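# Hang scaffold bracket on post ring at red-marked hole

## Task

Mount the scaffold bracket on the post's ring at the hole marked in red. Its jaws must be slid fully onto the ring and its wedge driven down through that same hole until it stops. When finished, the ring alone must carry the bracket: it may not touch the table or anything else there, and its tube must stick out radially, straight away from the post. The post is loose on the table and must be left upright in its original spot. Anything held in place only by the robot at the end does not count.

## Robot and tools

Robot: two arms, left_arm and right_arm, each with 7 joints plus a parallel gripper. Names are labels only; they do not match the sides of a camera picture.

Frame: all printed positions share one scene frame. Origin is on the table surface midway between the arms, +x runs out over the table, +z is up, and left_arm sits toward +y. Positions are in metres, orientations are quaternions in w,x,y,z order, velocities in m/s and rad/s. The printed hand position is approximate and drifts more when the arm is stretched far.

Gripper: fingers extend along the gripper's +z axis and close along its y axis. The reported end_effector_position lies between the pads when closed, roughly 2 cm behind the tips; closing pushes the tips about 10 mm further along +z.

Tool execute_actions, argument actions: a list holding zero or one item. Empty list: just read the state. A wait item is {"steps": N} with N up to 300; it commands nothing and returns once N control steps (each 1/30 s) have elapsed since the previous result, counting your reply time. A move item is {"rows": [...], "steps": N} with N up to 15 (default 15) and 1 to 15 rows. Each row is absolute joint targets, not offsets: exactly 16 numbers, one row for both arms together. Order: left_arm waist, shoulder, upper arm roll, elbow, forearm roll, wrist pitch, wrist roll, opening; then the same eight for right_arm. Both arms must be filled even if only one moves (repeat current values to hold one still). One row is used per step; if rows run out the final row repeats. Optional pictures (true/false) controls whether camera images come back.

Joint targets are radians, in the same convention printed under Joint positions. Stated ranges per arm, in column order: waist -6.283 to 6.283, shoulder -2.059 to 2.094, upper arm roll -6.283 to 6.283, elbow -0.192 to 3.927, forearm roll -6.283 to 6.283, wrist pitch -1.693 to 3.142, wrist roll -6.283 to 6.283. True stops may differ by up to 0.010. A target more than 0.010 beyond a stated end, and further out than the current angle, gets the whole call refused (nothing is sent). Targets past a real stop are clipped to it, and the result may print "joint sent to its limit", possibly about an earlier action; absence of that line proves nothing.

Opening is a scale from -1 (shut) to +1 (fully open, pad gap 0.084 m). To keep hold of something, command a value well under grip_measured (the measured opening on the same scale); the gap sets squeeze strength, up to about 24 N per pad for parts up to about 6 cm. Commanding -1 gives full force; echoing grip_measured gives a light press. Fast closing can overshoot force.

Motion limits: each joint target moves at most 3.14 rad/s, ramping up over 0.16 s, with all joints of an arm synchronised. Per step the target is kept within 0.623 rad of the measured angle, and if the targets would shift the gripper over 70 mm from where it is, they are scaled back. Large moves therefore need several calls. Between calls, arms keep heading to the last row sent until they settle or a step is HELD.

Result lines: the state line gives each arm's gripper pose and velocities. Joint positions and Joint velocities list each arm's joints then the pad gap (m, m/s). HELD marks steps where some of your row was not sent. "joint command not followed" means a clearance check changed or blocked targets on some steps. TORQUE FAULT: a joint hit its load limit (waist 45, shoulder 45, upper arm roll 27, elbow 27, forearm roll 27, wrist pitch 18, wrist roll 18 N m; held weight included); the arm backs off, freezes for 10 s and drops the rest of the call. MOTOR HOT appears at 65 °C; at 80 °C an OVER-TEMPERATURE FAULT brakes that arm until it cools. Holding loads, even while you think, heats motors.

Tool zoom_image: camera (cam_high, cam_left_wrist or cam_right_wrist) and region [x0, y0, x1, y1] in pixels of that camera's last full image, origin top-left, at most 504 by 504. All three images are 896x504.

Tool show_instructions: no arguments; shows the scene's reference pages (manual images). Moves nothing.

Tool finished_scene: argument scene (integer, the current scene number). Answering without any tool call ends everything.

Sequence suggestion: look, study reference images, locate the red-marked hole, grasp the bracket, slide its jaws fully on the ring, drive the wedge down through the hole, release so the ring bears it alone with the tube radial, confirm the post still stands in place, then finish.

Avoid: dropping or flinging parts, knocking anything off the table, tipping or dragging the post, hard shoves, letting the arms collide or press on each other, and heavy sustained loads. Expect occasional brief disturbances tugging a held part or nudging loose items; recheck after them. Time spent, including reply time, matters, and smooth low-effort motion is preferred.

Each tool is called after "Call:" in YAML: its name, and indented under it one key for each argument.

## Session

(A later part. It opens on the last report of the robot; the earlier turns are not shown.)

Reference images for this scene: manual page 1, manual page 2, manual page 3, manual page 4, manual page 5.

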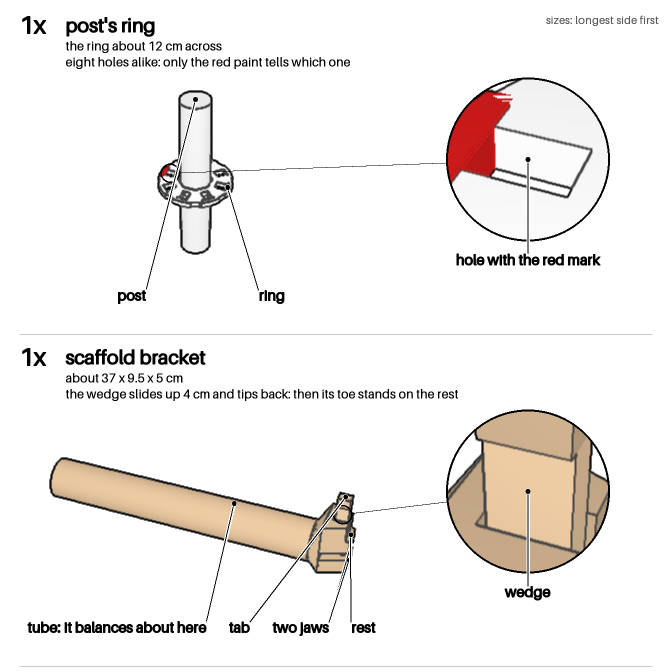

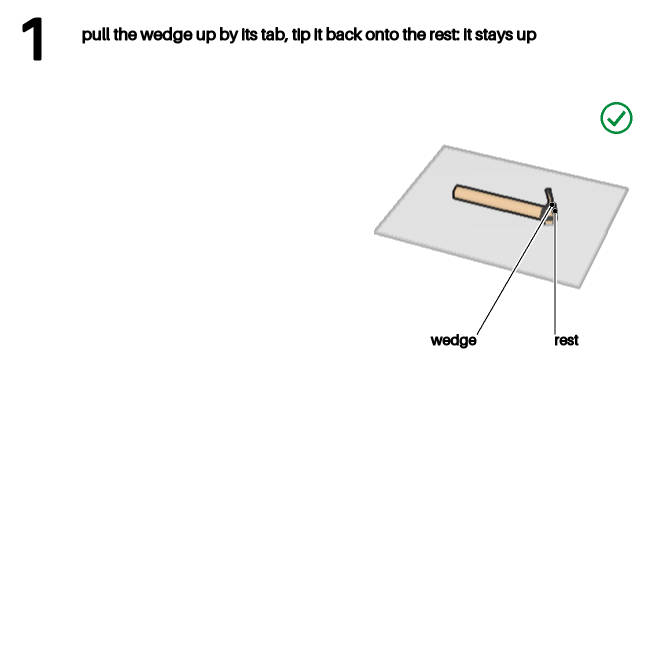

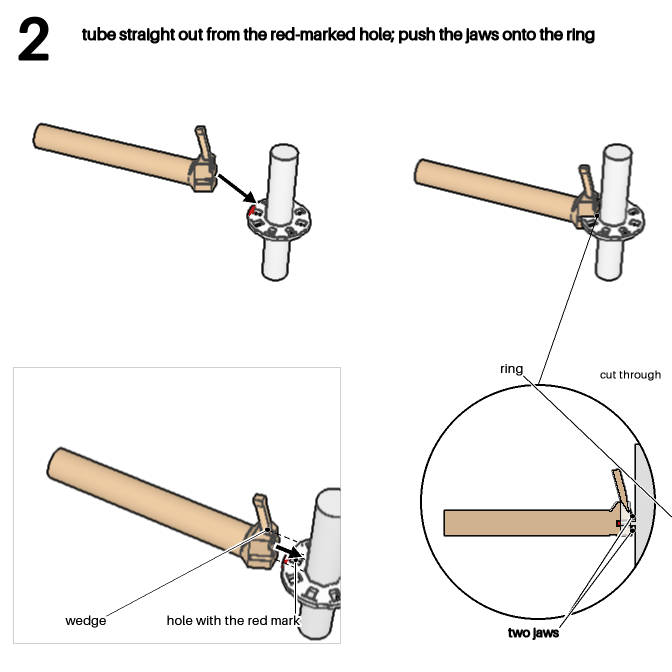

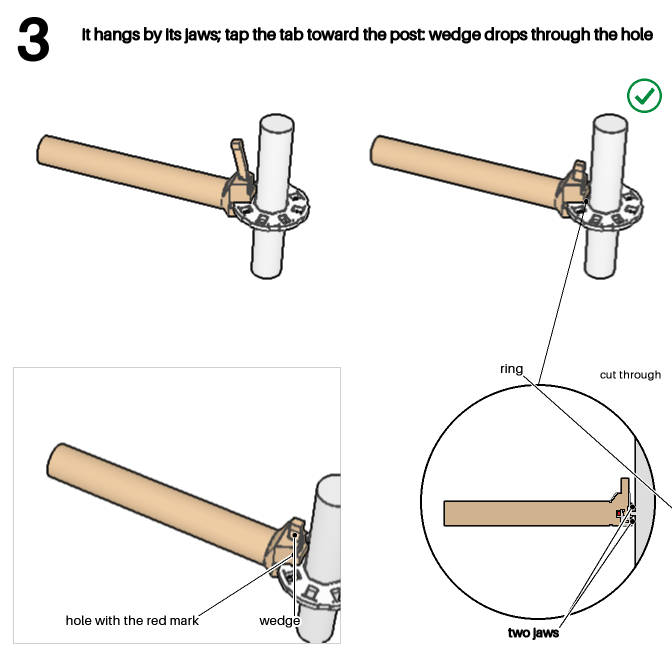

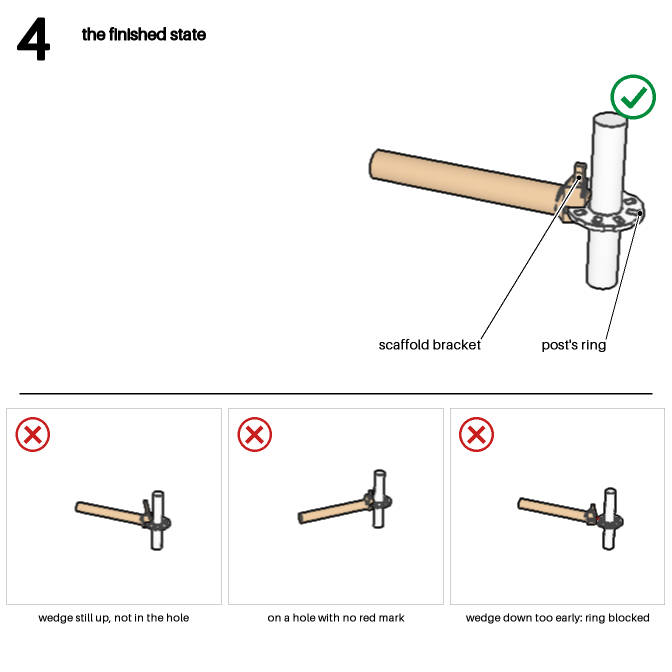

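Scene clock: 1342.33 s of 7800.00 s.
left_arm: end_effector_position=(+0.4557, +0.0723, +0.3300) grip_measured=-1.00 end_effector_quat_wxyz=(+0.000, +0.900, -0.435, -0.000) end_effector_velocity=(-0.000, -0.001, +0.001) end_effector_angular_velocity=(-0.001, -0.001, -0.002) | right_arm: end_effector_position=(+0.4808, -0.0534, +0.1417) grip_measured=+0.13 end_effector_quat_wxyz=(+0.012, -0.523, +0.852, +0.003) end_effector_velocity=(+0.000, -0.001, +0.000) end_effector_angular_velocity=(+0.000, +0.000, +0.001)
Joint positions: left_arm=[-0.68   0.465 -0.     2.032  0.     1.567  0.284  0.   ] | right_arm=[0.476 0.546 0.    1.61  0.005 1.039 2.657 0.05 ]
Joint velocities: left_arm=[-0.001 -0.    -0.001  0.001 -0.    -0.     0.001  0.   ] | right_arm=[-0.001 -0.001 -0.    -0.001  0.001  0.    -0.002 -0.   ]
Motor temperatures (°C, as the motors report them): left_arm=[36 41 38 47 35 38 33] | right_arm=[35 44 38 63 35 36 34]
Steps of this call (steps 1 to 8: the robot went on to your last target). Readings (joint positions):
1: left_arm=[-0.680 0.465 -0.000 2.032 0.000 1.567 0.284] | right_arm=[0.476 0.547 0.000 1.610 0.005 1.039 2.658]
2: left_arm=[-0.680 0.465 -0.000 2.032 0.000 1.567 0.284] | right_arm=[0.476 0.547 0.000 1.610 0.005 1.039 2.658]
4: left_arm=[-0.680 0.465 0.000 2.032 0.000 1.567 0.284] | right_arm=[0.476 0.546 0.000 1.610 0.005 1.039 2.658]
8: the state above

Call:
execute_actions:
  actions:
    - {"rows": [ [-0.6799,0.4649,0,2.0318,0,1.5669,0.284,-1, 0.4756,0.5451,0,1.6055,0.0061,1.0353,2.6564,-0.6], [-0.6799,0.4649,0,2.0318,0,1.5669,0.284,-1, 0.4752,0.5437,0,1.6020,0.0074,1.0310,2.6554,-0.6], [-0.6799,0.4649,0,2.0318,0,1.5669,0.284,-1, 0.4749,0.5423,0,1.5985,0.0087,1.0268,2.6544,-0.6], [-0.6799,0.4649,0,2.0318,0,1.5669,0.284,-1, 0.4745,0.5410,0,1.5950,0.0100,1.0225,2.6533,-0.6], [-0.6799,0.4649,0,2.0318,0,1.5669,0.284,-1, 0.4742,0.5396,0,1.5914,0.0113,1.0182,2.6523,-0.6], [-0.6799,0.4649,0,2.0318,0,1.5669,0.284,-1, 0.4738,0.5382,0,1.5879,0.0126,1.0139,2.6513,-0.6], [-0.6799,0.4649,0,2.0318,0,1.5669,0.284,-1, 0.4735,0.5369,0,1.5844,0.0139,1.0097,2.6503,-0.6], [-0.6799,0.4649,0,2.0318,0,1.5669,0.284,-1, 0.4731,0.5355,0,1.5809,0.0152,1.0054,2.6493,-0.6], [-0.6799,0.4649,0,2.0318,0,1.5669,0.284,-1, 0.4728,0.5341,0,1.5774,0.0165,1.0011,2.6483,-0.6], [-0.6799,0.4649,0,2.0318,0,1.5669,0.284,-1, 0.4724,0.5328,0,1.5739,0.0177,0.9969,2.6473,-0.6], [-0.6799,0.4649,0,2.0318,0,1.5669,0.284,-1, 0.4721,0.5314,0,1.5704,0.0190,0.9926,2.6463,-0.6], [-0.6799,0.4649,0,2.0318,0,1.5669,0.284,-1, 0.4717,0.5300,0,1.5668,0.0203,0.9883,2.6452,-0.6], [-0.6799,0.4649,0,2.0318,0,1.5669,0.284,-1, 0.4714,0.5286,0,1.5633,0.0216,0.9840,2.6442,-0.6], [-0.6799,0.4649,0,2.0318,0,1.5669,0.284,-1, 0.4710,0.5273,0,1.5598,0.0229,0.9798,2.6432,-0.6], [-0.6799,0.4649,0,2.0318,0,1.5669,0.284,-1, 0.4707,0.5259,0,1.5563,0.0242,0.9755,2.6422,-0.6] ], "steps": 15}
  pictures: false

Call:
execute_actions:
  actions:
    - {"steps": 12}

Call:
zoom_image:
  camera: "cam_left_wrist"
  region: [340, 180, 520, 320]

Scene clock: 1362.57 s of 7800.00 s.
left_arm: end_effector_position=(+0.4557, +0.0723, +0.3300) grip_measured=-1.00 end_effector_quat_wxyz=(+0.000, +0.900, -0.435, -0.000) end_effector_velocity=(-0.000, -0.000, -0.000) end_effector_angular_velocity=(-0.000, +0.001, +0.000) | right_arm: end_effector_position=(+0.4807, -0.0538, +0.1382) grip_measured=+0.13 end_effector_quat_wxyz=(+0.023, -0.522, +0.852, +0.010) end_effector_velocity=(-0.000, -0.000, -0.007) end_effector_angular_velocity=(+0.063, -0.035, -0.001)
Joint positions: left_arm=[-0.68   0.465  0.     2.032 -0.     1.567  0.284  0.   ] | right_arm=[ 0.472  0.53  -0.     1.568  0.02   0.99   2.646  0.05 ]
Joint velocities: left_arm=[ 0.    -0.    -0.001 -0.001 -0.    -0.    -0.     0.   ] | right_arm=[-0.01  -0.042  0.    -0.104  0.04  -0.127 -0.032 -0.   ]
Motor temperatures (°C, as the motors report them): left_arm=[36 41 38 47 35 38 33] | right_arm=[35 44 38 61 35 35 34]
Steps of this call (steps 1 to 15: the robot went on to your last target; steps 16 to 90: nothing new was sent; then 16.73 s passed at rest; steps 91 to 105: all 15 steps of this action). Readings (joint positions):
91: left_arm=[-0.680 0.465 0.000 2.032 -0.000 1.567 0.284] | right_arm=[0.476 0.546 0.000 1.609 0.005 1.039 2.657]
92: left_arm=[-0.680 0.465 -0.000 2.032 -0.000 1.567 0.284] | right_arm=[0.476 0.546 0.000 1.608 0.005 1.038 2.657]
94: left_arm=[-0.680 0.465 0.000 2.032 0.000 1.567 0.284] | right_arm=[0.475 0.545 0.000 1.604 0.007 1.034 2.656]
98: left_arm=[-0.680 0.465 -0.000 2.032 0.000 1.567 0.284] | right_arm=[0.474 0.540 -0.000 1.592 0.011 1.019 2.652]
105: the state above

Scene clock: 1362.97 s of 7800.00 s.
left_arm: end_effector_position=(+0.4557, +0.0723, +0.3300) grip_measured=-1.00 end_effector_quat_wxyz=(+0.000, +0.900, -0.435, -0.000) end_effector_velocity=(-0.000, +0.000, -0.001) end_effector_angular_velocity=(+0.001, +0.001, +0.000) | right_arm: end_effector_position=(+0.4807, -0.0538, +0.1374) grip_measured=+0.13 end_effector_quat_wxyz=(+0.027, -0.522, +0.852, +0.012) end_effector_velocity=(+0.000, -0.001, -0.001) end_effector_angular_velocity=(+0.000, +0.001, -0.003)
Joint positions: left_arm=[-0.68   0.465  0.     2.032 -0.     1.567  0.284  0.   ] | right_arm=[0.471 0.526 0.    1.556 0.024 0.976 2.642 0.05 ]
Joint velocities: left_arm=[-0.001  0.     0.001 -0.002  0.    -0.    -0.     0.   ] | right_arm=[-0.002 -0.    -0.001 -0.003  0.001 -0.001  0.    -0.   ]
Motor temperatures (°C, as the motors report them): left_arm=[36 41 38 47 35 38 33] | right_arm=[35 44 38 61 35 35 34]
Steps of this call (steps 1 to 12: the robot went on to your last target). Readings (joint positions):
1: left_arm=[-0.680 0.465 -0.000 2.032 -0.000 1.567 0.284] | right_arm=[0.471 0.529 -0.000 1.564 0.021 0.986 2.645]
2: left_arm=[-0.680 0.465 -0.000 2.032 -0.000 1.567 0.284] | right_arm=[0.471 0.528 -0.000 1.562 0.022 0.982 2.644]
4: left_arm=[-0.680 0.465 -0.000 2.032 -0.000 1.567 0.284] | right_arm=[0.471 0.527 -0.000 1.559 0.023 0.979 2.643]
8: left_arm=[-0.680 0.465 0.000 2.032 0.000 1.567 0.284] | right_arm=[0.471 0.526 -0.000 1.557 0.024 0.976 2.642]
12: the state above

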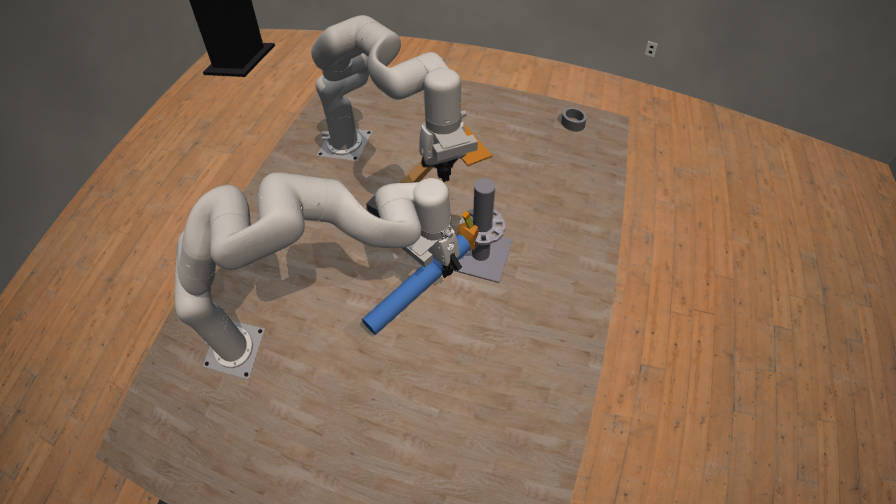

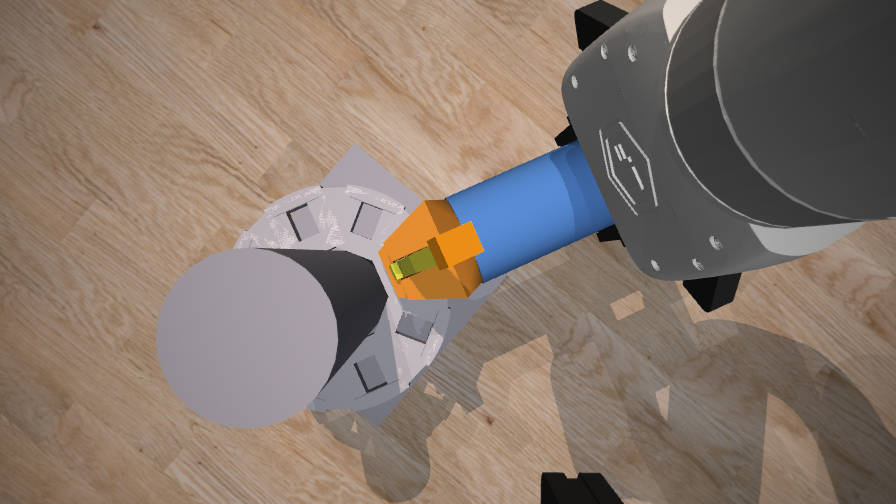

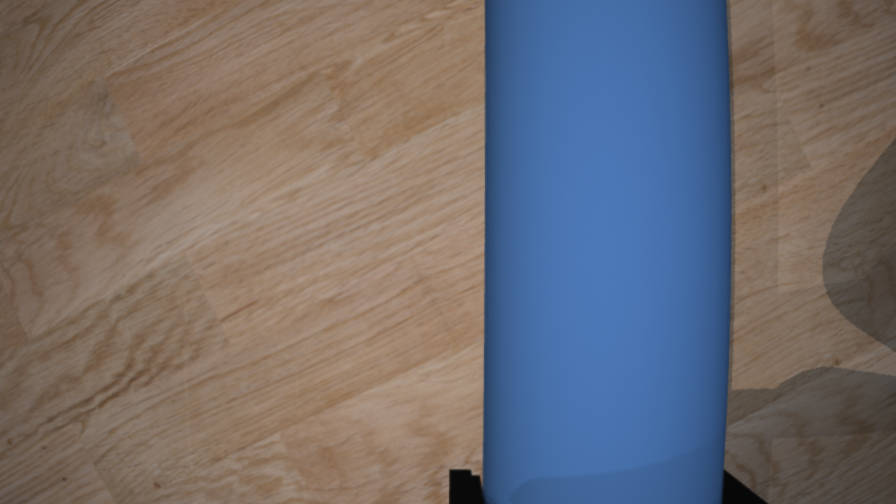

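Region (340, 180, 520, 320) of cam_left_wrist's 896x504 image, scaled by 2.800, with more detail than that image has.

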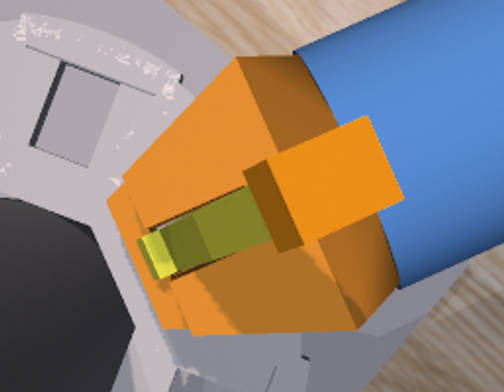

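Call:
execute_actions:
  actions:
    - {"rows": [ [-0.6799,0.4649,0,2.0318,0,1.5669,0.284,-1, 0.4705,0.5252,0,1.5543,0.0250,0.9729,2.6416,-0.6], [-0.6799,0.4649,0,2.0318,0,1.5669,0.284,-1, 0.4703,0.5244,0,1.5522,0.0258,0.9702,2.6410,-0.55], [-0.6799,0.4649,0,2.0318,0,1.5669,0.284,-1, 0.4701,0.5237,0,1.5502,0.0266,0.9676,2.6404,-0.5], [-0.6799,0.4649,0,2.0318,0,1.5669,0.284,-1, 0.4699,0.5229,0,1.5482,0.0275,0.9650,2.6398,-0.45], [-0.6799,0.4649,0,2.0318,0,1.5669,0.284,-1, 0.4697,0.5222,0,1.5461,0.0283,0.9623,2.6391,-0.4], [-0.6799,0.4649,0,2.0318,0,1.5669,0.284,-1, 0.4695,0.5214,0,1.5441,0.0291,0.9597,2.6385,-0.35], [-0.6799,0.4649,0,2.0318,0,1.5669,0.284,-1, 0.4693,0.5207,0,1.5420,0.0299,0.9570,2.6379,-0.3], [-0.6799,0.4649,0,2.0318,0,1.5669,0.284,-1, 0.4691,0.5199,0,1.5400,0.0307,0.9544,2.6373,-0.25] ], "steps": 15}
  pictures: false

Call:
execute_actions:
  actions:
    - {"steps": 8}

Call:
zoom_image:
  camera: "cam_left_wrist"
  region: [340, 180, 520, 320]

Scene clock: 1380.20 s of 7800.00 s.
left_arm: end_effector_position=(+0.4557, +0.0723, +0.3300) grip_measured=-1.00 end_effector_quat_wxyz=(+0.000, +0.900, -0.435, -0.000) end_effector_velocity=(-0.000, -0.000, -0.000) end_effector_angular_velocity=(+0.001, +0.000, -0.001) | right_arm: end_effector_position=(+0.4808, -0.0538, +0.1362) grip_measured=+0.13 end_effector_quat_wxyz=(+0.032, -0.522, +0.852, +0.014) end_effector_velocity=(-0.000, +0.000, -0.000) end_effector_angular_velocity=(+0.003, -0.002, -0.000)
Joint positions: left_arm=[-0.68   0.465  0.     2.032 -0.     1.567  0.284  0.   ] | right_arm=[0.469 0.52  0.    1.54  0.031 0.955 2.637 0.05 ]
Joint velocities: left_arm=[-0.001  0.     0.    -0.001  0.001  0.     0.     0.   ] | right_arm=[ 0.    -0.002  0.    -0.005  0.001 -0.006 -0.     0.   ]
Motor temperatures (°C, as the motors report them): left_arm=[36 41 38 47 35 38 33] | right_arm=[35 44 38 60 35 35 34]
Steps of this call (steps 1 to 30: the robot went on to your last target; steps 31 to 90: nothing new was sent; then 13.73 s passed at rest; steps 91 to 105: all 15 steps of this action). Readings (joint positions):
91: left_arm=[-0.680 0.465 -0.000 2.032 -0.000 1.567 0.284] | right_arm=[0.471 0.526 0.000 1.556 0.024 0.975 2.642]
92: left_arm=[-0.680 0.465 0.000 2.032 0.000 1.567 0.284] | right_arm=[0.471 0.526 0.000 1.556 0.024 0.975 2.642]
94: left_arm=[-0.680 0.465 -0.000 2.032 -0.000 1.567 0.284] | right_arm=[0.470 0.525 0.000 1.553 0.025 0.972 2.641]
98: left_arm=[-0.680 0.465 -0.000 2.032 0.000 1.567 0.284] | right_arm=[0.470 0.522 0.000 1.546 0.028 0.963 2.639]
105: the state above

Scene clock: 1380.47 s of 7800.00 s.
left_arm: end_effector_position=(+0.4557, +0.0723, +0.3300) grip_measured=-1.00 end_effector_quat_wxyz=(+0.000, +0.900, -0.435, -0.000) end_effector_velocity=(-0.000, +0.000, -0.001) end_effector_angular_velocity=(+0.001, +0.001, -0.000) | right_arm: end_effector_position=(+0.4808, -0.0538, +0.1362) grip_measured=+0.13 end_effector_quat_wxyz=(+0.032, -0.522, +0.852, +0.015) end_effector_velocity=(+0.000, +0.000, +0.000) end_effector_angular_velocity=(+0.001, -0.000, +0.000)
Joint positions: left_arm=[-0.68   0.465 -0.     2.032 -0.     1.567  0.284  0.   ] | right_arm=[0.469 0.52  0.    1.54  0.031 0.955 2.637 0.05 ]
Joint velocities: left_arm=[-0.    -0.     0.    -0.001 -0.     0.    -0.     0.   ] | right_arm=[-0.    -0.     0.    -0.     0.001 -0.001 -0.     0.   ]
Motor temperatures (°C, as the motors report them): left_arm=[36 41 38 47 35 38 33] | right_arm=[35 44 38 60 35 35 34]
Steps of this call (steps 1 to 8: the robot went on to your last target). Readings (joint positions):
1: left_arm=[-0.680 0.465 0.000 2.032 0.000 1.567 0.284] | right_arm=[0.469 0.520 0.000 1.540 0.031 0.955 2.637]
2: left_arm=[-0.680 0.465 -0.000 2.032 -0.000 1.567 0.284] | right_arm=[0.469 0.520 0.000 1.540 0.031 0.955 2.637]
4: left_arm=[-0.680 0.465 0.000 2.032 0.000 1.567 0.284] | right_arm=[0.469 0.520 0.000 1.540 0.031 0.955 2.637]
8: the state above

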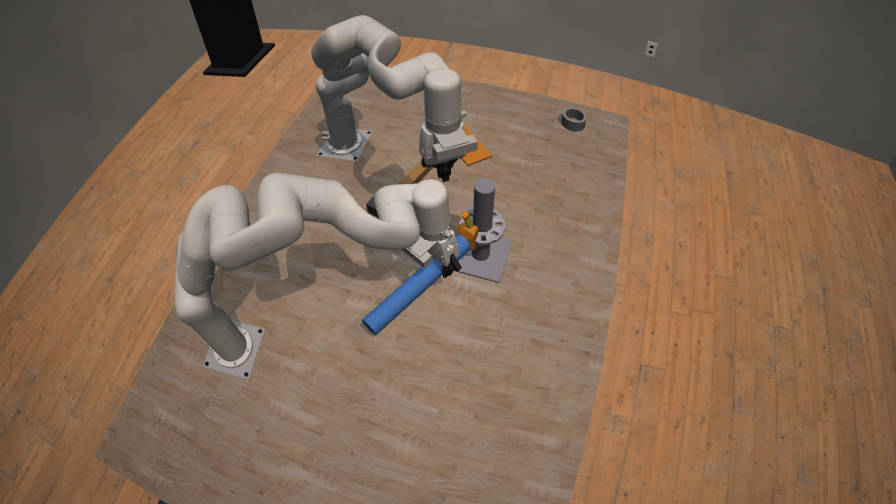

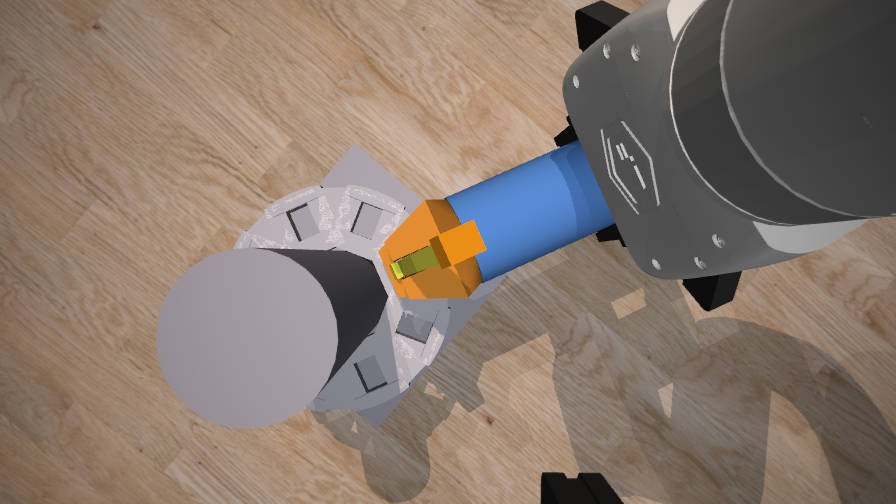

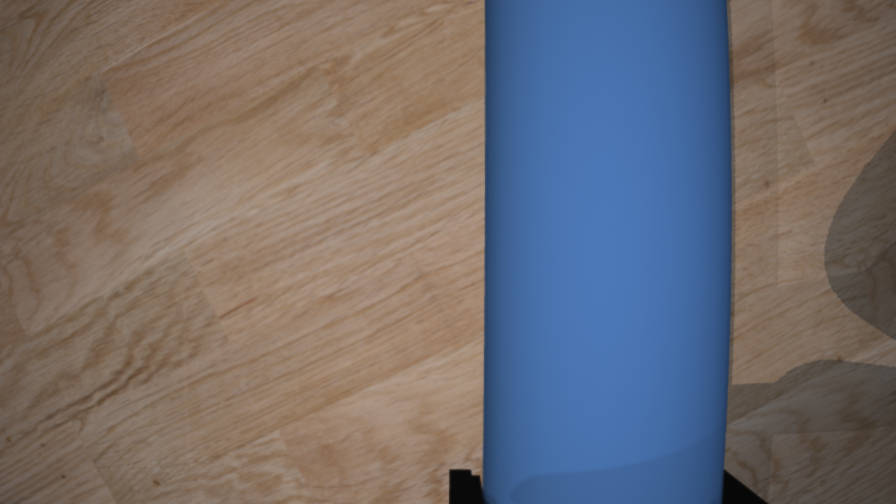

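Region (340, 180, 520, 320) of cam_left_wrist's 896x504 image, scaled by 2.800, with more detail than that image has.

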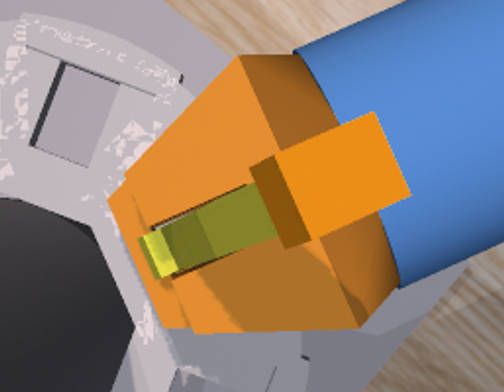

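Call:
execute_actions:
  actions:
    - {"rows": [ [-0.6799,0.4649,0,2.0318,0,1.5669,0.284,-1, 0.4691,0.5199,0,1.5400,0.0307,0.9544,2.6373,-0.2], [-0.6799,0.4649,0,2.0318,0,1.5669,0.284,-1, 0.4691,0.5199,0,1.5400,0.0307,0.9544,2.6373,-0.15], [-0.6799,0.4649,0,2.0318,0,1.5669,0.284,-1, 0.4691,0.5199,0,1.5400,0.0307,0.9544,2.6373,-0.1], [-0.6799,0.4649,0,2.0318,0,1.5669,0.284,-1, 0.4691,0.5199,0,1.5400,0.0307,0.9544,2.6373,-0.05], [-0.6799,0.4649,0,2.0318,0,1.5669,0.284,-1, 0.4691,0.5199,0,1.5400,0.0307,0.9544,2.6373,0.0], [-0.6799,0.4649,0,2.0318,0,1.5669,0.284,-1, 0.4691,0.5199,0,1.5400,0.0307,0.9544,2.6373,0.04], [-0.6799,0.4649,0,2.0318,0,1.5669,0.284,-1, 0.4691,0.5199,0,1.5400,0.0307,0.9544,2.6373,0.08], [-0.6799,0.4649,0,2.0318,0,1.5669,0.284,-1, 0.4691,0.5199,0,1.5400,0.0307,0.9544,2.6373,0.11], [-0.6799,0.4649,0,2.0318,0,1.5669,0.284,-1, 0.4691,0.5199,0,1.5400,0.0307,0.9544,2.6373,0.13], [-0.6799,0.4649,0,2.0318,0,1.5669,0.284,-1, 0.4691,0.5199,0,1.5400,0.0307,0.9544,2.6373,0.15], [-0.6799,0.4649,0,2.0318,0,1.5669,0.284,-1, 0.4691,0.5199,0,1.5400,0.0307,0.9544,2.6373,0.17], [-0.6799,0.4649,0,2.0318,0,1.5669,0.284,-1, 0.4691,0.5199,0,1.5400,0.0307,0.9544,2.6373,0.19], [-0.6799,0.4649,0,2.0318,0,1.5669,0.284,-1, 0.4691,0.5199,0,1.5400,0.0307,0.9544,2.6373,0.21], [-0.6799,0.4649,0,2.0318,0,1.5669,0.284,-1, 0.4691,0.5199,0,1.5400,0.0307,0.9544,2.6373,0.24], [-0.6799,0.4649,0,2.0318,0,1.5669,0.284,-1, 0.4691,0.5199,0,1.5400,0.0307,0.9544,2.6373,0.28] ], "steps": 15}
  pictures: false

Call:
execute_actions:
  actions:
    - {"rows": [ [-0.6799,0.4649,0,2.0318,0,1.5669,0.284,-1, 0.4691,0.5199,0,1.5400,0.0307,0.9544,2.6373,0.34], [-0.6799,0.4649,0,2.0318,0,1.5669,0.284,-1, 0.4691,0.5199,0,1.5400,0.0307,0.9544,2.6373,0.42], [-0.6799,0.4649,0,2.0318,0,1.5669,0.284,-1, 0.4691,0.5199,0,1.5400,0.0307,0.9544,2.6373,0.5], [-0.6799,0.4649,0,2.0318,0,1.5669,0.284,-1, 0.4691,0.5199,0,1.5400,0.0307,0.9544,2.6373,0.6], [-0.6799,0.4649,0,2.0318,0,1.5669,0.284,-1, 0.4691,0.5199,0,1.5400,0.0307,0.9544,2.6373,0.7], [-0.6799,0.4649,0,2.0318,0,1.5669,0.284,-1, 0.4691,0.5199,0,1.5400,0.0307,0.9544,2.6373,0.8] ], "steps": 12}

Call:
zoom_image:
  camera: "cam_left_wrist"
  region: [340, 180, 520, 320]

Scene clock: 1411.50 s of 7800.00 s.
left_arm: end_effector_position=(+0.4557, +0.0723, +0.3300) grip_measured=-1.00 end_effector_quat_wxyz=(+0.000, +0.900, -0.435, -0.000) end_effector_velocity=(-0.001, -0.000, -0.001) end_effector_angular_velocity=(+0.001, +0.001, -0.000) | right_arm: end_effector_position=(+0.4838, -0.0513, +0.1426) grip_measured=+0.24 end_effector_quat_wxyz=(+0.040, -0.522, +0.852, +0.015) end_effector_velocity=(+0.002, -0.014, -0.008) end_effector_angular_velocity=(-0.018, +0.013, -0.018)
Joint positions: left_arm=[-0.68   0.465  0.     2.032 -0.     1.567  0.284  0.   ] | right_arm=[0.469 0.515 0.    1.547 0.031 0.952 2.637 0.054]
Joint velocities: left_arm=[-0.001 -0.     0.    -0.002 -0.     0.    -0.001  0.   ] | right_arm=[-0.007  0.003 -0.013 -0.013 -0.001  0.005  0.     0.047]
Motor temperatures (°C, as the motors report them): left_arm=[36 41 38 48 35 38 33] | right_arm=[35 44 38 60 35 35 34]
Steps of this call (steps 1 to 15: the robot went on to your last target; steps 16 to 90: nothing new was sent; then 27.53 s passed at rest; steps 91 to 105: all 15 steps of this action). Readings (joint positions):
91: left_arm=[-0.680 0.465 -0.000 2.032 0.000 1.567 0.284] | right_arm=[0.469 0.520 -0.000 1.540 0.031 0.954 2.637]
92: left_arm=[-0.680 0.465 -0.000 2.032 0.000 1.567 0.284] | right_arm=[0.469 0.520 -0.000 1.540 0.031 0.954 2.637]
94: left_arm=[-0.680 0.465 -0.000 2.032 0.000 1.567 0.284] | right_arm=[0.469 0.520 -0.000 1.540 0.031 0.954 2.637]
98: left_arm=[-0.680 0.465 -0.000 2.032 -0.000 1.567 0.284] | right_arm=[0.469 0.520 -0.000 1.540 0.031 0.954 2.637]
105: the state above

Scene clock: 1411.90 s of 7800.00 s.
left_arm: end_effector_position=(+0.4557, +0.0723, +0.3300) grip_measured=-1.00 end_effector_quat_wxyz=(+0.000, +0.900, -0.435, -0.000) end_effector_velocity=(+0.000, +0.000, -0.000) end_effector_angular_velocity=(+0.000, +0.000, +0.001) | right_arm: end_effector_position=(+0.4811, -0.0536, +0.1366) grip_measured=+0.80 end_effector_quat_wxyz=(+0.033, -0.522, +0.852, +0.015) end_effector_velocity=(-0.001, -0.002, -0.003) end_effector_angular_velocity=(-0.005, +0.005, -0.000)
Joint positions: left_arm=[-0.68   0.465  0.     2.032 -0.     1.567  0.284  0.   ] | right_arm=[ 0.469  0.519 -0.     1.54   0.031  0.954  2.637  0.077]
Joint velocities: left_arm=[ 0.     0.    -0.    -0.     0.    -0.    -0.001  0.   ] | right_arm=[-0.     0.003 -0.001 -0.003 -0.001  0.001 -0.     0.   ]
Motor temperatures (°C, as the motors report them): left_arm=[36 41 38 48 35 38 33] | right_arm=[35 44 38 60 35 35 34]
Steps of this call (steps 1 to 12: all 12 steps of this action). Readings (joint positions):
1: left_arm=[-0.680 0.465 0.000 2.032 0.000 1.567 0.284] | right_arm=[0.469 0.515 -0.000 1.546 0.031 0.952 2.637]
2: left_arm=[-0.680 0.465 0.000 2.032 -0.000 1.567 0.284] | right_arm=[0.469 0.516 -0.000 1.545 0.031 0.952 2.637]
4: left_arm=[-0.680 0.465 0.000 2.032 0.000 1.567 0.284] | right_arm=[0.469 0.518 -0.001 1.542 0.031 0.953 2.637]
8: left_arm=[-0.680 0.465 0.000 2.032 -0.000 1.567 0.284] | right_arm=[0.469 0.519 -0.000 1.541 0.031 0.954 2.637]
12: the state above

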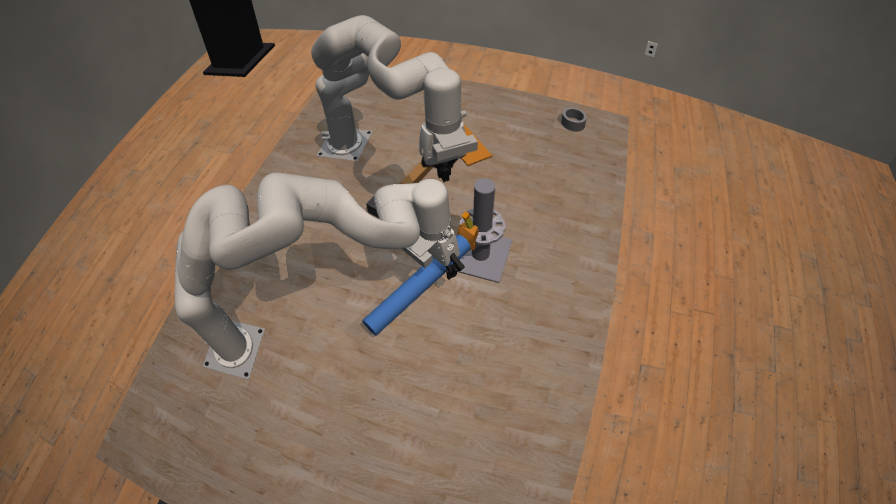

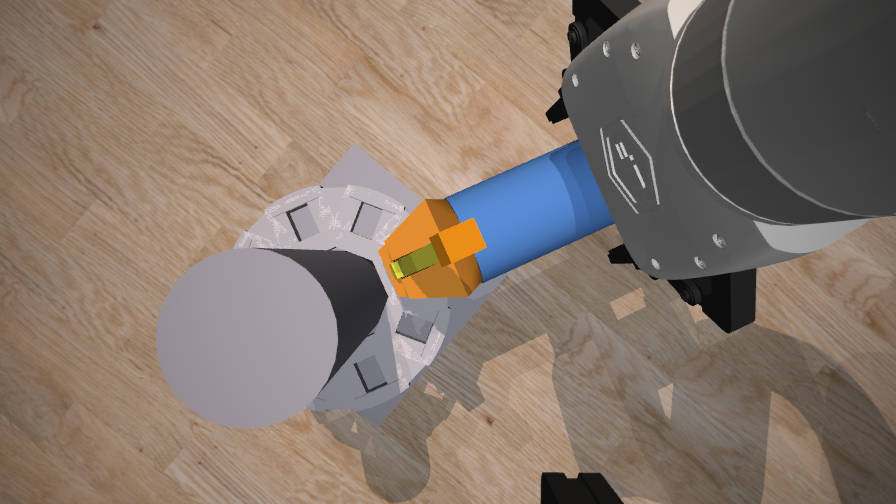

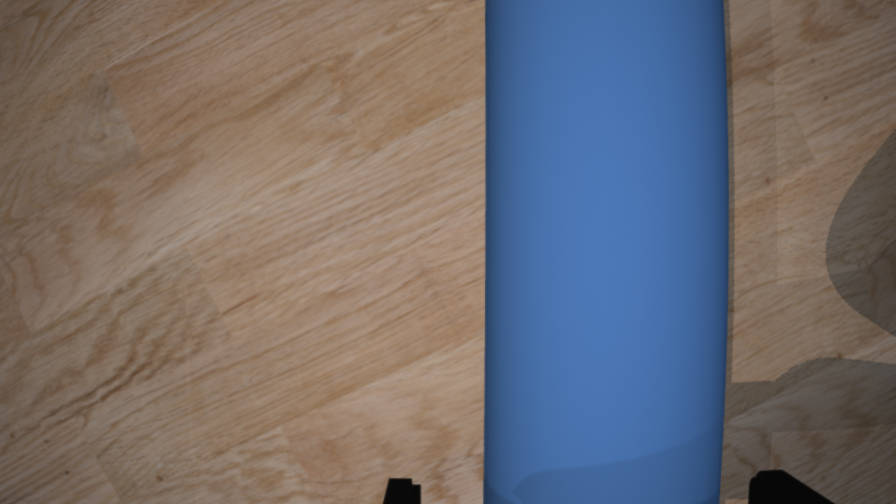

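Region (340, 180, 520, 320) of cam_left_wrist's 896x504 image, scaled by 2.800, with more detail than that image has.

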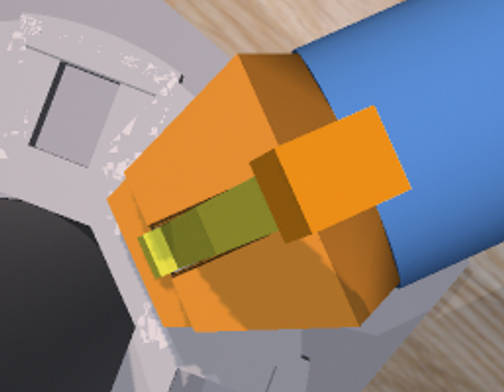

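Call:
execute_actions:
  actions:
    - {"rows": [ [-0.68,0.4626,0,2.0265,0,1.5610,0.283,-1, 0.4691,0.5199,0,1.5400,0.0307,0.9544,2.6373,0.85], [-0.68,0.4559,0,2.0115,0,1.5442,0.280,-1, 0.4691,0.5199,0,1.5400,0.0307,0.9544,2.6373,0.9], [-0.68,0.4450,0,1.9871,0,1.5169,0.276,-1, 0.4691,0.5199,0,1.5400,0.0307,0.9544,2.6373,0.9], [-0.68,0.4304,0,1.9543,0,1.4801,0.270,-1, 0.4691,0.5199,0,1.5400,0.0307,0.9544,2.6373,0.9], [-0.68,0.4123,0,1.9136,0,1.4346,0.263,-1, 0.4691,0.5199,0,1.5400,0.0307,0.9544,2.6373,0.9], [-0.68,0.3910,0,1.8659,0,1.3812,0.254,-1, 0.4691,0.5199,0,1.5400,0.0307,0.9544,2.6373,0.9], [-0.68,0.3670,0,1.8118,0,1.3207,0.245,-1, 0.4691,0.5199,0,1.5400,0.0307,0.9544,2.6373,0.9], [-0.68,0.3403,0,1.7519,0,1.2537,0.234,-1, 0.4691,0.5199,0,1.5400,0.0307,0.9544,2.6373,0.9], [-0.68,0.3115,0,1.6872,0,1.1813,0.223,-1, 0.4691,0.5199,0,1.5400,0.0307,0.9544,2.6373,0.9], [-0.68,0.2808,0,1.6181,0,1.1039,0.210,-1, 0.4691,0.5199,0,1.5400,0.0307,0.9544,2.6373,0.9], [-0.68,0.2485,0,1.5457,0,1.0229,0.197,-1, 0.4691,0.5199,0,1.5400,0.0307,0.9544,2.6373,0.9], [-0.68,0.2149,0,1.4702,0,0.9384,0.184,-1, 0.4691,0.5199,0,1.5400,0.0307,0.9544,2.6373,0.9], [-0.68,0.1804,0,1.3926,0,0.8517,0.170,-1, 0.4691,0.5199,0,1.5400,0.0307,0.9544,2.6373,0.9], [-0.68,0.1453,0,1.3137,0,0.7633,0.156,-1, 0.4691,0.5199,0,1.5400,0.0307,0.9544,2.6373,0.9], [-0.68,0.1099,0,1.2341,0,0.6742,0.142,-1, 0.4691,0.5199,0,1.5400,0.0307,0.9544,2.6373,0.9] ], "steps": 15}
  pictures: false

Call:
execute_actions:
  actions:
    - {"rows": [ [-0.68,0.0744,0,1.1544,0,0.5851,0.128,-1, 0.4692,0.5191,0,1.5412,0.0303,0.9563,2.6376,0.9], [-0.68,0.0393,0,1.0755,0,0.4967,0.114,-1, 0.4695,0.5169,0,1.5444,0.0292,0.9616,2.6385,0.9], [-0.68,0.0048,0,0.9979,0,0.4100,0.100,-1, 0.4699,0.5134,0,1.5495,0.0275,0.9699,2.6398,0.9], [-0.68,-0.0288,0,0.9224,0,0.3255,0.087,-1, 0.4705,0.5090,0,1.5560,0.0253,0.9806,2.6415,0.9], [-0.68,-0.0611,0,0.8500,0,0.2445,0.074,-1, 0.4712,0.5038,0,1.5636,0.0227,0.9931,2.6435,0.9], [-0.68,-0.0918,0,0.7809,0,0.1671,0.061,-1, 0.4720,0.4980,0,1.5721,0.0199,1.0069,2.6457,0.9], [-0.68,-0.1206,0,0.7162,0,0.0947,0.050,-1, 0.4727,0.4919,0,1.5810,0.0169,1.0215,2.6481,0.9], [-0.68,-0.1473,0,0.6563,0,0.0277,0.039,-1, 0.4736,0.4857,0,1.5902,0.0138,1.0364,2.6504,0.9], [-0.68,-0.1713,0,0.6022,0,-0.0328,0.030,-1, 0.4743,0.4796,0,1.5991,0.0108,1.0510,2.6528,0.9], [-0.68,-0.1926,0,0.5545,0,-0.0862,0.021,-1, 0.4751,0.4738,0,1.6076,0.0080,1.0648,2.6550,0.9], [-0.68,-0.2107,0,0.5138,0,-0.1317,0.014,-1, 0.4758,0.4686,0,1.6152,0.0054,1.0773,2.6570,0.9], [-0.68,-0.2253,0,0.4810,0,-0.1685,0.008,-1, 0.4764,0.4642,0,1.6217,0.0032,1.0880,2.6587,0.9], [-0.68,-0.2362,0,0.4566,0,-0.1958,0.004,-1, 0.4768,0.4607,0,1.6268,0.0015,1.0963,2.6600,0.9], [-0.68,-0.2429,0,0.4416,0,-0.2126,0.001,-1, 0.4771,0.4585,0,1.6300,0.0004,1.1016,2.6609,0.9], [-0.68,-0.2452,0,0.4363,0,-0.2185,0,-1, 0.4772,0.4577,0,1.6312,0,1.1035,2.6612,0.9] ], "steps": 15}
  pictures: false

Call:
execute_actions:
  actions:
    - {"rows": [ [-0.68,-0.2452,0,0.4363,0,-0.2185,0,-1, 0.4776,0.4571,0,1.6307,0,1.1007,2.6616,0.9], [-0.68,-0.2452,0,0.4363,0,-0.2185,0,-1, 0.4788,0.4554,0,1.6292,0,1.0926,2.6628,0.9], [-0.68,-0.2452,0,0.4363,0,-0.2185,0,-1, 0.4806,0.4527,0,1.6268,0,1.0802,2.6646,0.8], [-0.68,-0.2452,0,0.4363,0,-0.2185,0,-1, 0.4829,0.4493,0,1.6238,0,1.0642,2.6669,0.65], [-0.68,-0.2452,0,0.4363,0,-0.2185,0,-1, 0.4856,0.4453,0,1.6203,0,1.0454,2.6696,0.5], [-0.68,-0.2452,0,0.4363,0,-0.2185,0,-1, 0.4886,0.4408,0,1.6164,0,1.0246,2.6726,0.35], [-0.68,-0.2452,0,0.4363,0,-0.2185,0,-1, 0.4918,0.4361,0,1.6123,0,1.0026,2.6758,0.2], [-0.68,-0.2452,0,0.4363,0,-0.2185,0,-1, 0.4951,0.4313,0,1.6080,0,0.9803,2.6791,0.05], [-0.68,-0.2452,0,0.4363,0,-0.2185,0,-1, 0.4983,0.4266,0,1.6039,0,0.9583,2.6823,-0.1], [-0.68,-0.2452,0,0.4363,0,-0.2185,0,-1, 0.5013,0.4221,0,1.6000,0,0.9375,2.6853,-0.25], [-0.68,-0.2452,0,0.4363,0,-0.2185,0,-1, 0.5040,0.4181,0,1.5965,0,0.9187,2.6880,-0.4], [-0.68,-0.2452,0,0.4363,0,-0.2185,0,-1, 0.5063,0.4147,0,1.5935,0,0.9027,2.6903,-0.55], [-0.68,-0.2452,0,0.4363,0,-0.2185,0,-1, 0.5081,0.4120,0,1.5911,0,0.8903,2.6921,-0.7], [-0.68,-0.2452,0,0.4363,0,-0.2185,0,-1, 0.5093,0.4103,0,1.5896,0,0.8822,2.6933,-0.85], [-0.68,-0.2452,0,0.4363,0,-0.2185,0,-1, 0.5097,0.4097,0,1.5891,0,0.8794,2.6937,-1] ], "steps": 15}
  pictures: false

Call:
execute_actions:
  actions:
    - {"steps": 12}

Scene clock: 1520.67 s of 7800.00 s.
left_arm: end_effector_position=(+0.4703, +0.0618, +0.3009) grip_measured=-1.00 end_effector_quat_wxyz=(+0.026, +0.910, -0.395, +0.124) end_effector_velocity=(-0.001, +0.000, -0.118) end_effector_angular_velocity=(-0.689, -0.825, +0.329) | right_arm: end_effector_position=(+0.4809, -0.0538, +0.1361) grip_measured=+0.90 end_effector_quat_wxyz=(+0.032, -0.522, +0.852, +0.015) end_effector_velocity=(+0.000, +0.000, +0.000) end_effector_angular_velocity=(-0.000, -0.000, -0.001)
Joint positions: left_arm=[-0.68   0.265 -0.     1.582  0.     1.063  0.204  0.   ] | right_arm=[ 0.469  0.52  -0.     1.54   0.031  0.954  2.637  0.08 ]
Joint velocities: left_arm=[ 0.    -0.855 -0.001 -1.918 -0.    -2.135 -0.34   0.   ] | right_arm=[ 0.     0.    -0.     0.001 -0.     0.     0.002 -0.   ]
Motor temperatures (°C, as the motors report them): left_arm=[36 41 38 48 35 38 33] | right_arm=[35 43 38 55 35 33 34]
Steps of this call (steps 1 to 15: the robot went on to your last target; steps 16 to 90: nothing new was sent; then 105.27 s passed at rest; steps 91 to 105: all 15 steps of this action). Readings (joint positions):
91: left_arm=[-0.680 0.465 0.000 2.032 -0.000 1.567 0.284] | right_arm=[0.469 0.520 0.000 1.540 0.031 0.954 2.637]
92: left_arm=[-0.680 0.464 0.000 2.030 0.000 1.565 0.284] | right_arm=[0.469 0.520 0.000 1.540 0.031 0.954 2.637]
94: left_arm=[-0.680 0.459 0.000 2.018 -0.000 1.551 0.281] | right_arm=[0.469 0.520 -0.000 1.540 0.031 0.954 2.637]
98: left_arm=[-0.680 0.420 0.000 1.931 0.000 1.453 0.266] | right_arm=[0.469 0.520 -0.000 1.540 0.031 0.954 2.637]
105: the state above

Scene clock: 1521.17 s of 7800.00 s.
left_arm: end_effector_position=(+0.3959, +0.1145, +0.2526) grip_measured=-1.00 end_effector_quat_wxyz=(+0.117, +0.870, -0.288, +0.383) end_effector_velocity=(-0.196, +0.139, -0.044) end_effector_angular_velocity=(-0.574, -0.507, +0.162) | right_arm: end_effector_position=(+0.4817, -0.0529, +0.1911) grip_measured=+0.90 end_effector_quat_wxyz=(+0.036, -0.522, +0.852, +0.005) end_effector_velocity=(-0.002, -0.002, +0.124) end_effector_angular_velocity=(-0.025, -0.046, -0.006)
Joint positions: left_arm=[-0.68  -0.187 -0.     0.566 -0.    -0.07   0.024  0.   ] | right_arm=[0.476 0.466 0.    1.618 0.005 1.078 2.657 0.08 ]
Joint velocities: left_arm=[ 0.    -0.6    0.    -1.35  -0.    -1.496 -0.238  0.   ] | right_arm=[ 0.015 -0.121  0.     0.171 -0.056  0.269  0.045  0.   ]
Motor temperatures (°C, as the motors report them): left_arm=[36 41 38 48 35 38 33] | right_arm=[35 43 38 55 35 33 34]
Steps of this call (steps 1 to 15: all 15 steps of this action). Readings (joint positions):
1: left_arm=[-0.680 0.235 -0.000 1.516 0.000 0.990 0.192] | right_arm=[0.469 0.520 -0.000 1.540 0.031 0.954 2.637]
2: left_arm=[-0.680 0.205 -0.000 1.448 0.000 0.913 0.180] | right_arm=[0.469 0.520 -0.000 1.540 0.031 0.955 2.637]
4: left_arm=[-0.680 0.141 -0.000 1.305 0.000 0.754 0.155] | right_arm=[0.469 0.518 -0.000 1.543 0.030 0.960 2.638]
8: left_arm=[-0.680 0.010 -0.000 1.009 0.000 0.423 0.102] | right_arm=[0.471 0.505 -0.000 1.563 0.023 0.993 2.643]
15: the state above

Scene clock: 1521.67 s of 7800.00 s.
left_arm: end_effector_position=(+0.3767, +0.1281, +0.2503) grip_measured=-1.00 end_effector_quat_wxyz=(+0.132, +0.858, -0.273, +0.415) end_effector_velocity=(-0.002, +0.001, -0.002) end_effector_angular_velocity=(+0.000, +0.001, -0.000) | right_arm: end_effector_position=(+0.4989, -0.0186, +0.2310) grip_measured=-0.91 end_effector_quat_wxyz=(+0.129, -0.518, +0.845, +0.013) end_effector_velocity=(+0.035, +0.081, +0.085) end_effector_angular_velocity=(+0.283, -0.345, +0.006)
Joint positions: left_arm=[-0.68  -0.245  0.     0.438  0.    -0.218  0.     0.   ] | right_arm=[0.504 0.418 0.001 1.597 0.    0.918 2.688 0.004]
Joint velocities: left_arm=[-0.001 -0.004  0.    -0.011  0.    -0.007 -0.     0.   ] | right_arm=[ 0.064 -0.096  0.002 -0.076  0.001 -0.425  0.062 -0.2  ]
Motor temperatures (°C, as the motors report them): left_arm=[36 41 38 48 35 38 33] | right_arm=[35 43 38 55 35 33 34]
Steps of this call (steps 1 to 15: all 15 steps of this action). Readings (joint positions):
1: left_arm=[-0.680 -0.205 -0.000 0.525 -0.000 -0.115 0.017] | right_arm=[0.476 0.463 0.000 1.623 0.003 1.086 2.658]
2: left_arm=[-0.680 -0.218 -0.000 0.495 -0.000 -0.148 0.011] | right_arm=[0.477 0.460 0.000 1.626 0.002 1.091 2.659]
4: left_arm=[-0.680 -0.233 -0.000 0.463 -0.000 -0.186 0.005] | right_arm=[0.478 0.457 -0.000 1.627 0.001 1.089 2.662]
8: left_arm=[-0.680 -0.242 0.000 0.445 0.000 -0.211 0.001] | right_arm=[0.485 0.448 -0.000 1.619 0.000 1.047 2.669]
15: the state above

Scene clock: 1522.07 s of 7800.00 s.
left_arm: end_effector_position=(+0.3764, +0.1283, +0.2500) grip_measured=-1.00 end_effector_quat_wxyz=(+0.132, +0.858, -0.273, +0.415) end_effector_velocity=(+0.000, +0.000, -0.000) end_effector_angular_velocity=(-0.000, +0.000, +0.001) | right_arm: end_effector_position=(+0.5024, -0.0124, +0.2377) grip_measured=-1.00 end_effector_quat_wxyz=(+0.148, -0.517, +0.843, +0.015) end_effector_velocity=(-0.000, +0.003, +0.003) end_effector_angular_velocity=(+0.007, -0.007, +0.005)
Joint positions: left_arm=[-0.68  -0.245  0.     0.436  0.    -0.218  0.     0.   ] | right_arm=[ 0.509  0.41  -0.     1.589 -0.     0.88   2.694  0.   ]
Joint velocities: left_arm=[ 0.001 -0.    -0.    -0.    -0.001 -0.     0.     0.   ] | right_arm=[ 0.002 -0.003  0.002  0.001  0.001 -0.005 -0.002  0.   ]
Motor temperatures (°C, as the motors report them): left_arm=[36 41 38 48 35 38 33] | right_arm=[35 43 38 55 35 33 34]
Steps of this call (steps 1 to 12: the robot went on to your last target). Readings (joint positions):
1: left_arm=[-0.680 -0.245 0.000 0.437 0.000 -0.218 0.000] | right_arm=[0.506 0.415 0.001 1.595 0.000 0.906 2.690]
2: left_arm=[-0.680 -0.245 0.000 0.437 0.000 -0.218 0.000] | right_arm=[0.508 0.413 0.001 1.593 0.000 0.897 2.691]
4: left_arm=[-0.680 -0.245 0.000 0.437 0.000 -0.218 0.000] | right_arm=[0.509 0.411 0.000 1.591 0.000 0.888 2.692]
8: left_arm=[-0.680 -0.245 0.000 0.436 0.000 -0.218 0.000] | right_arm=[0.509 0.411 -0.000 1.589 -0.000 0.881 2.693]
12: the state above

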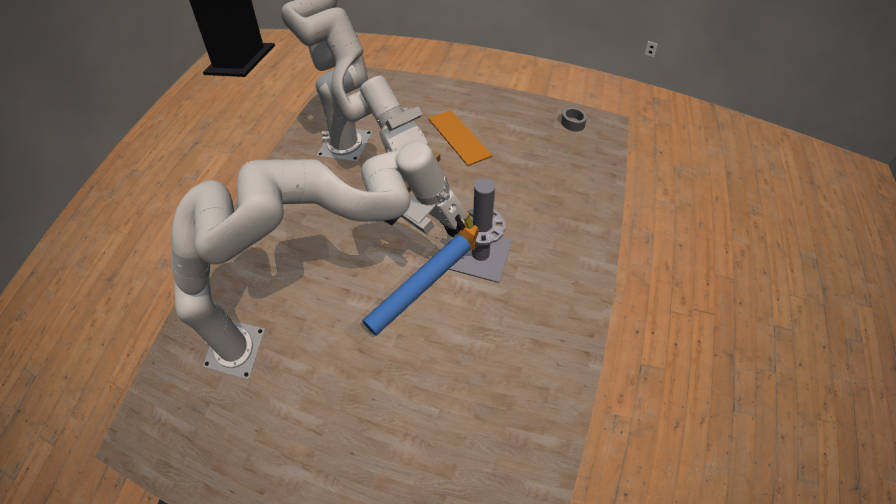

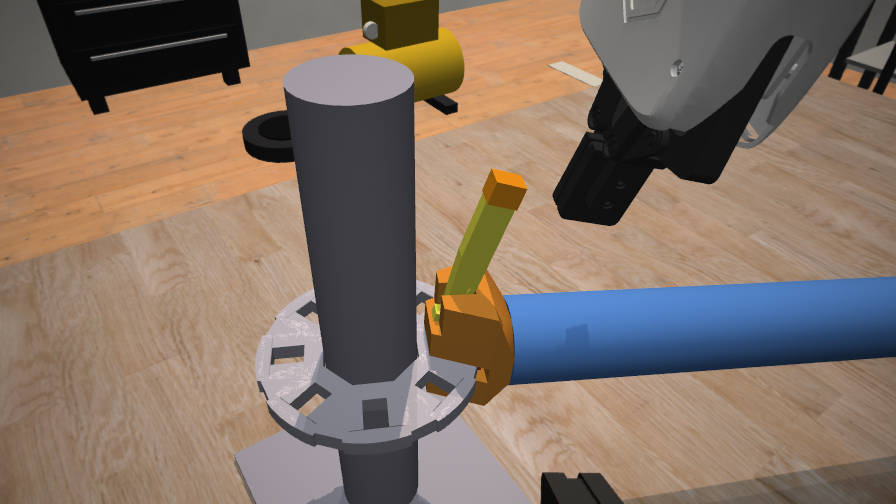

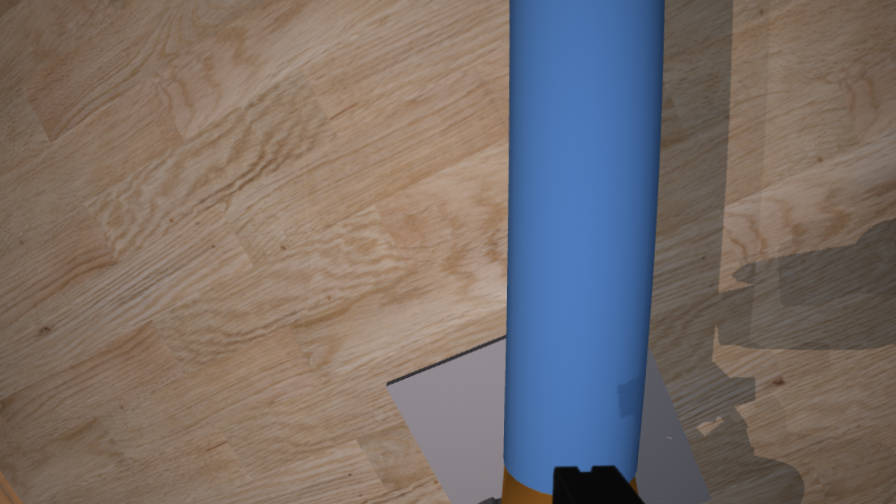

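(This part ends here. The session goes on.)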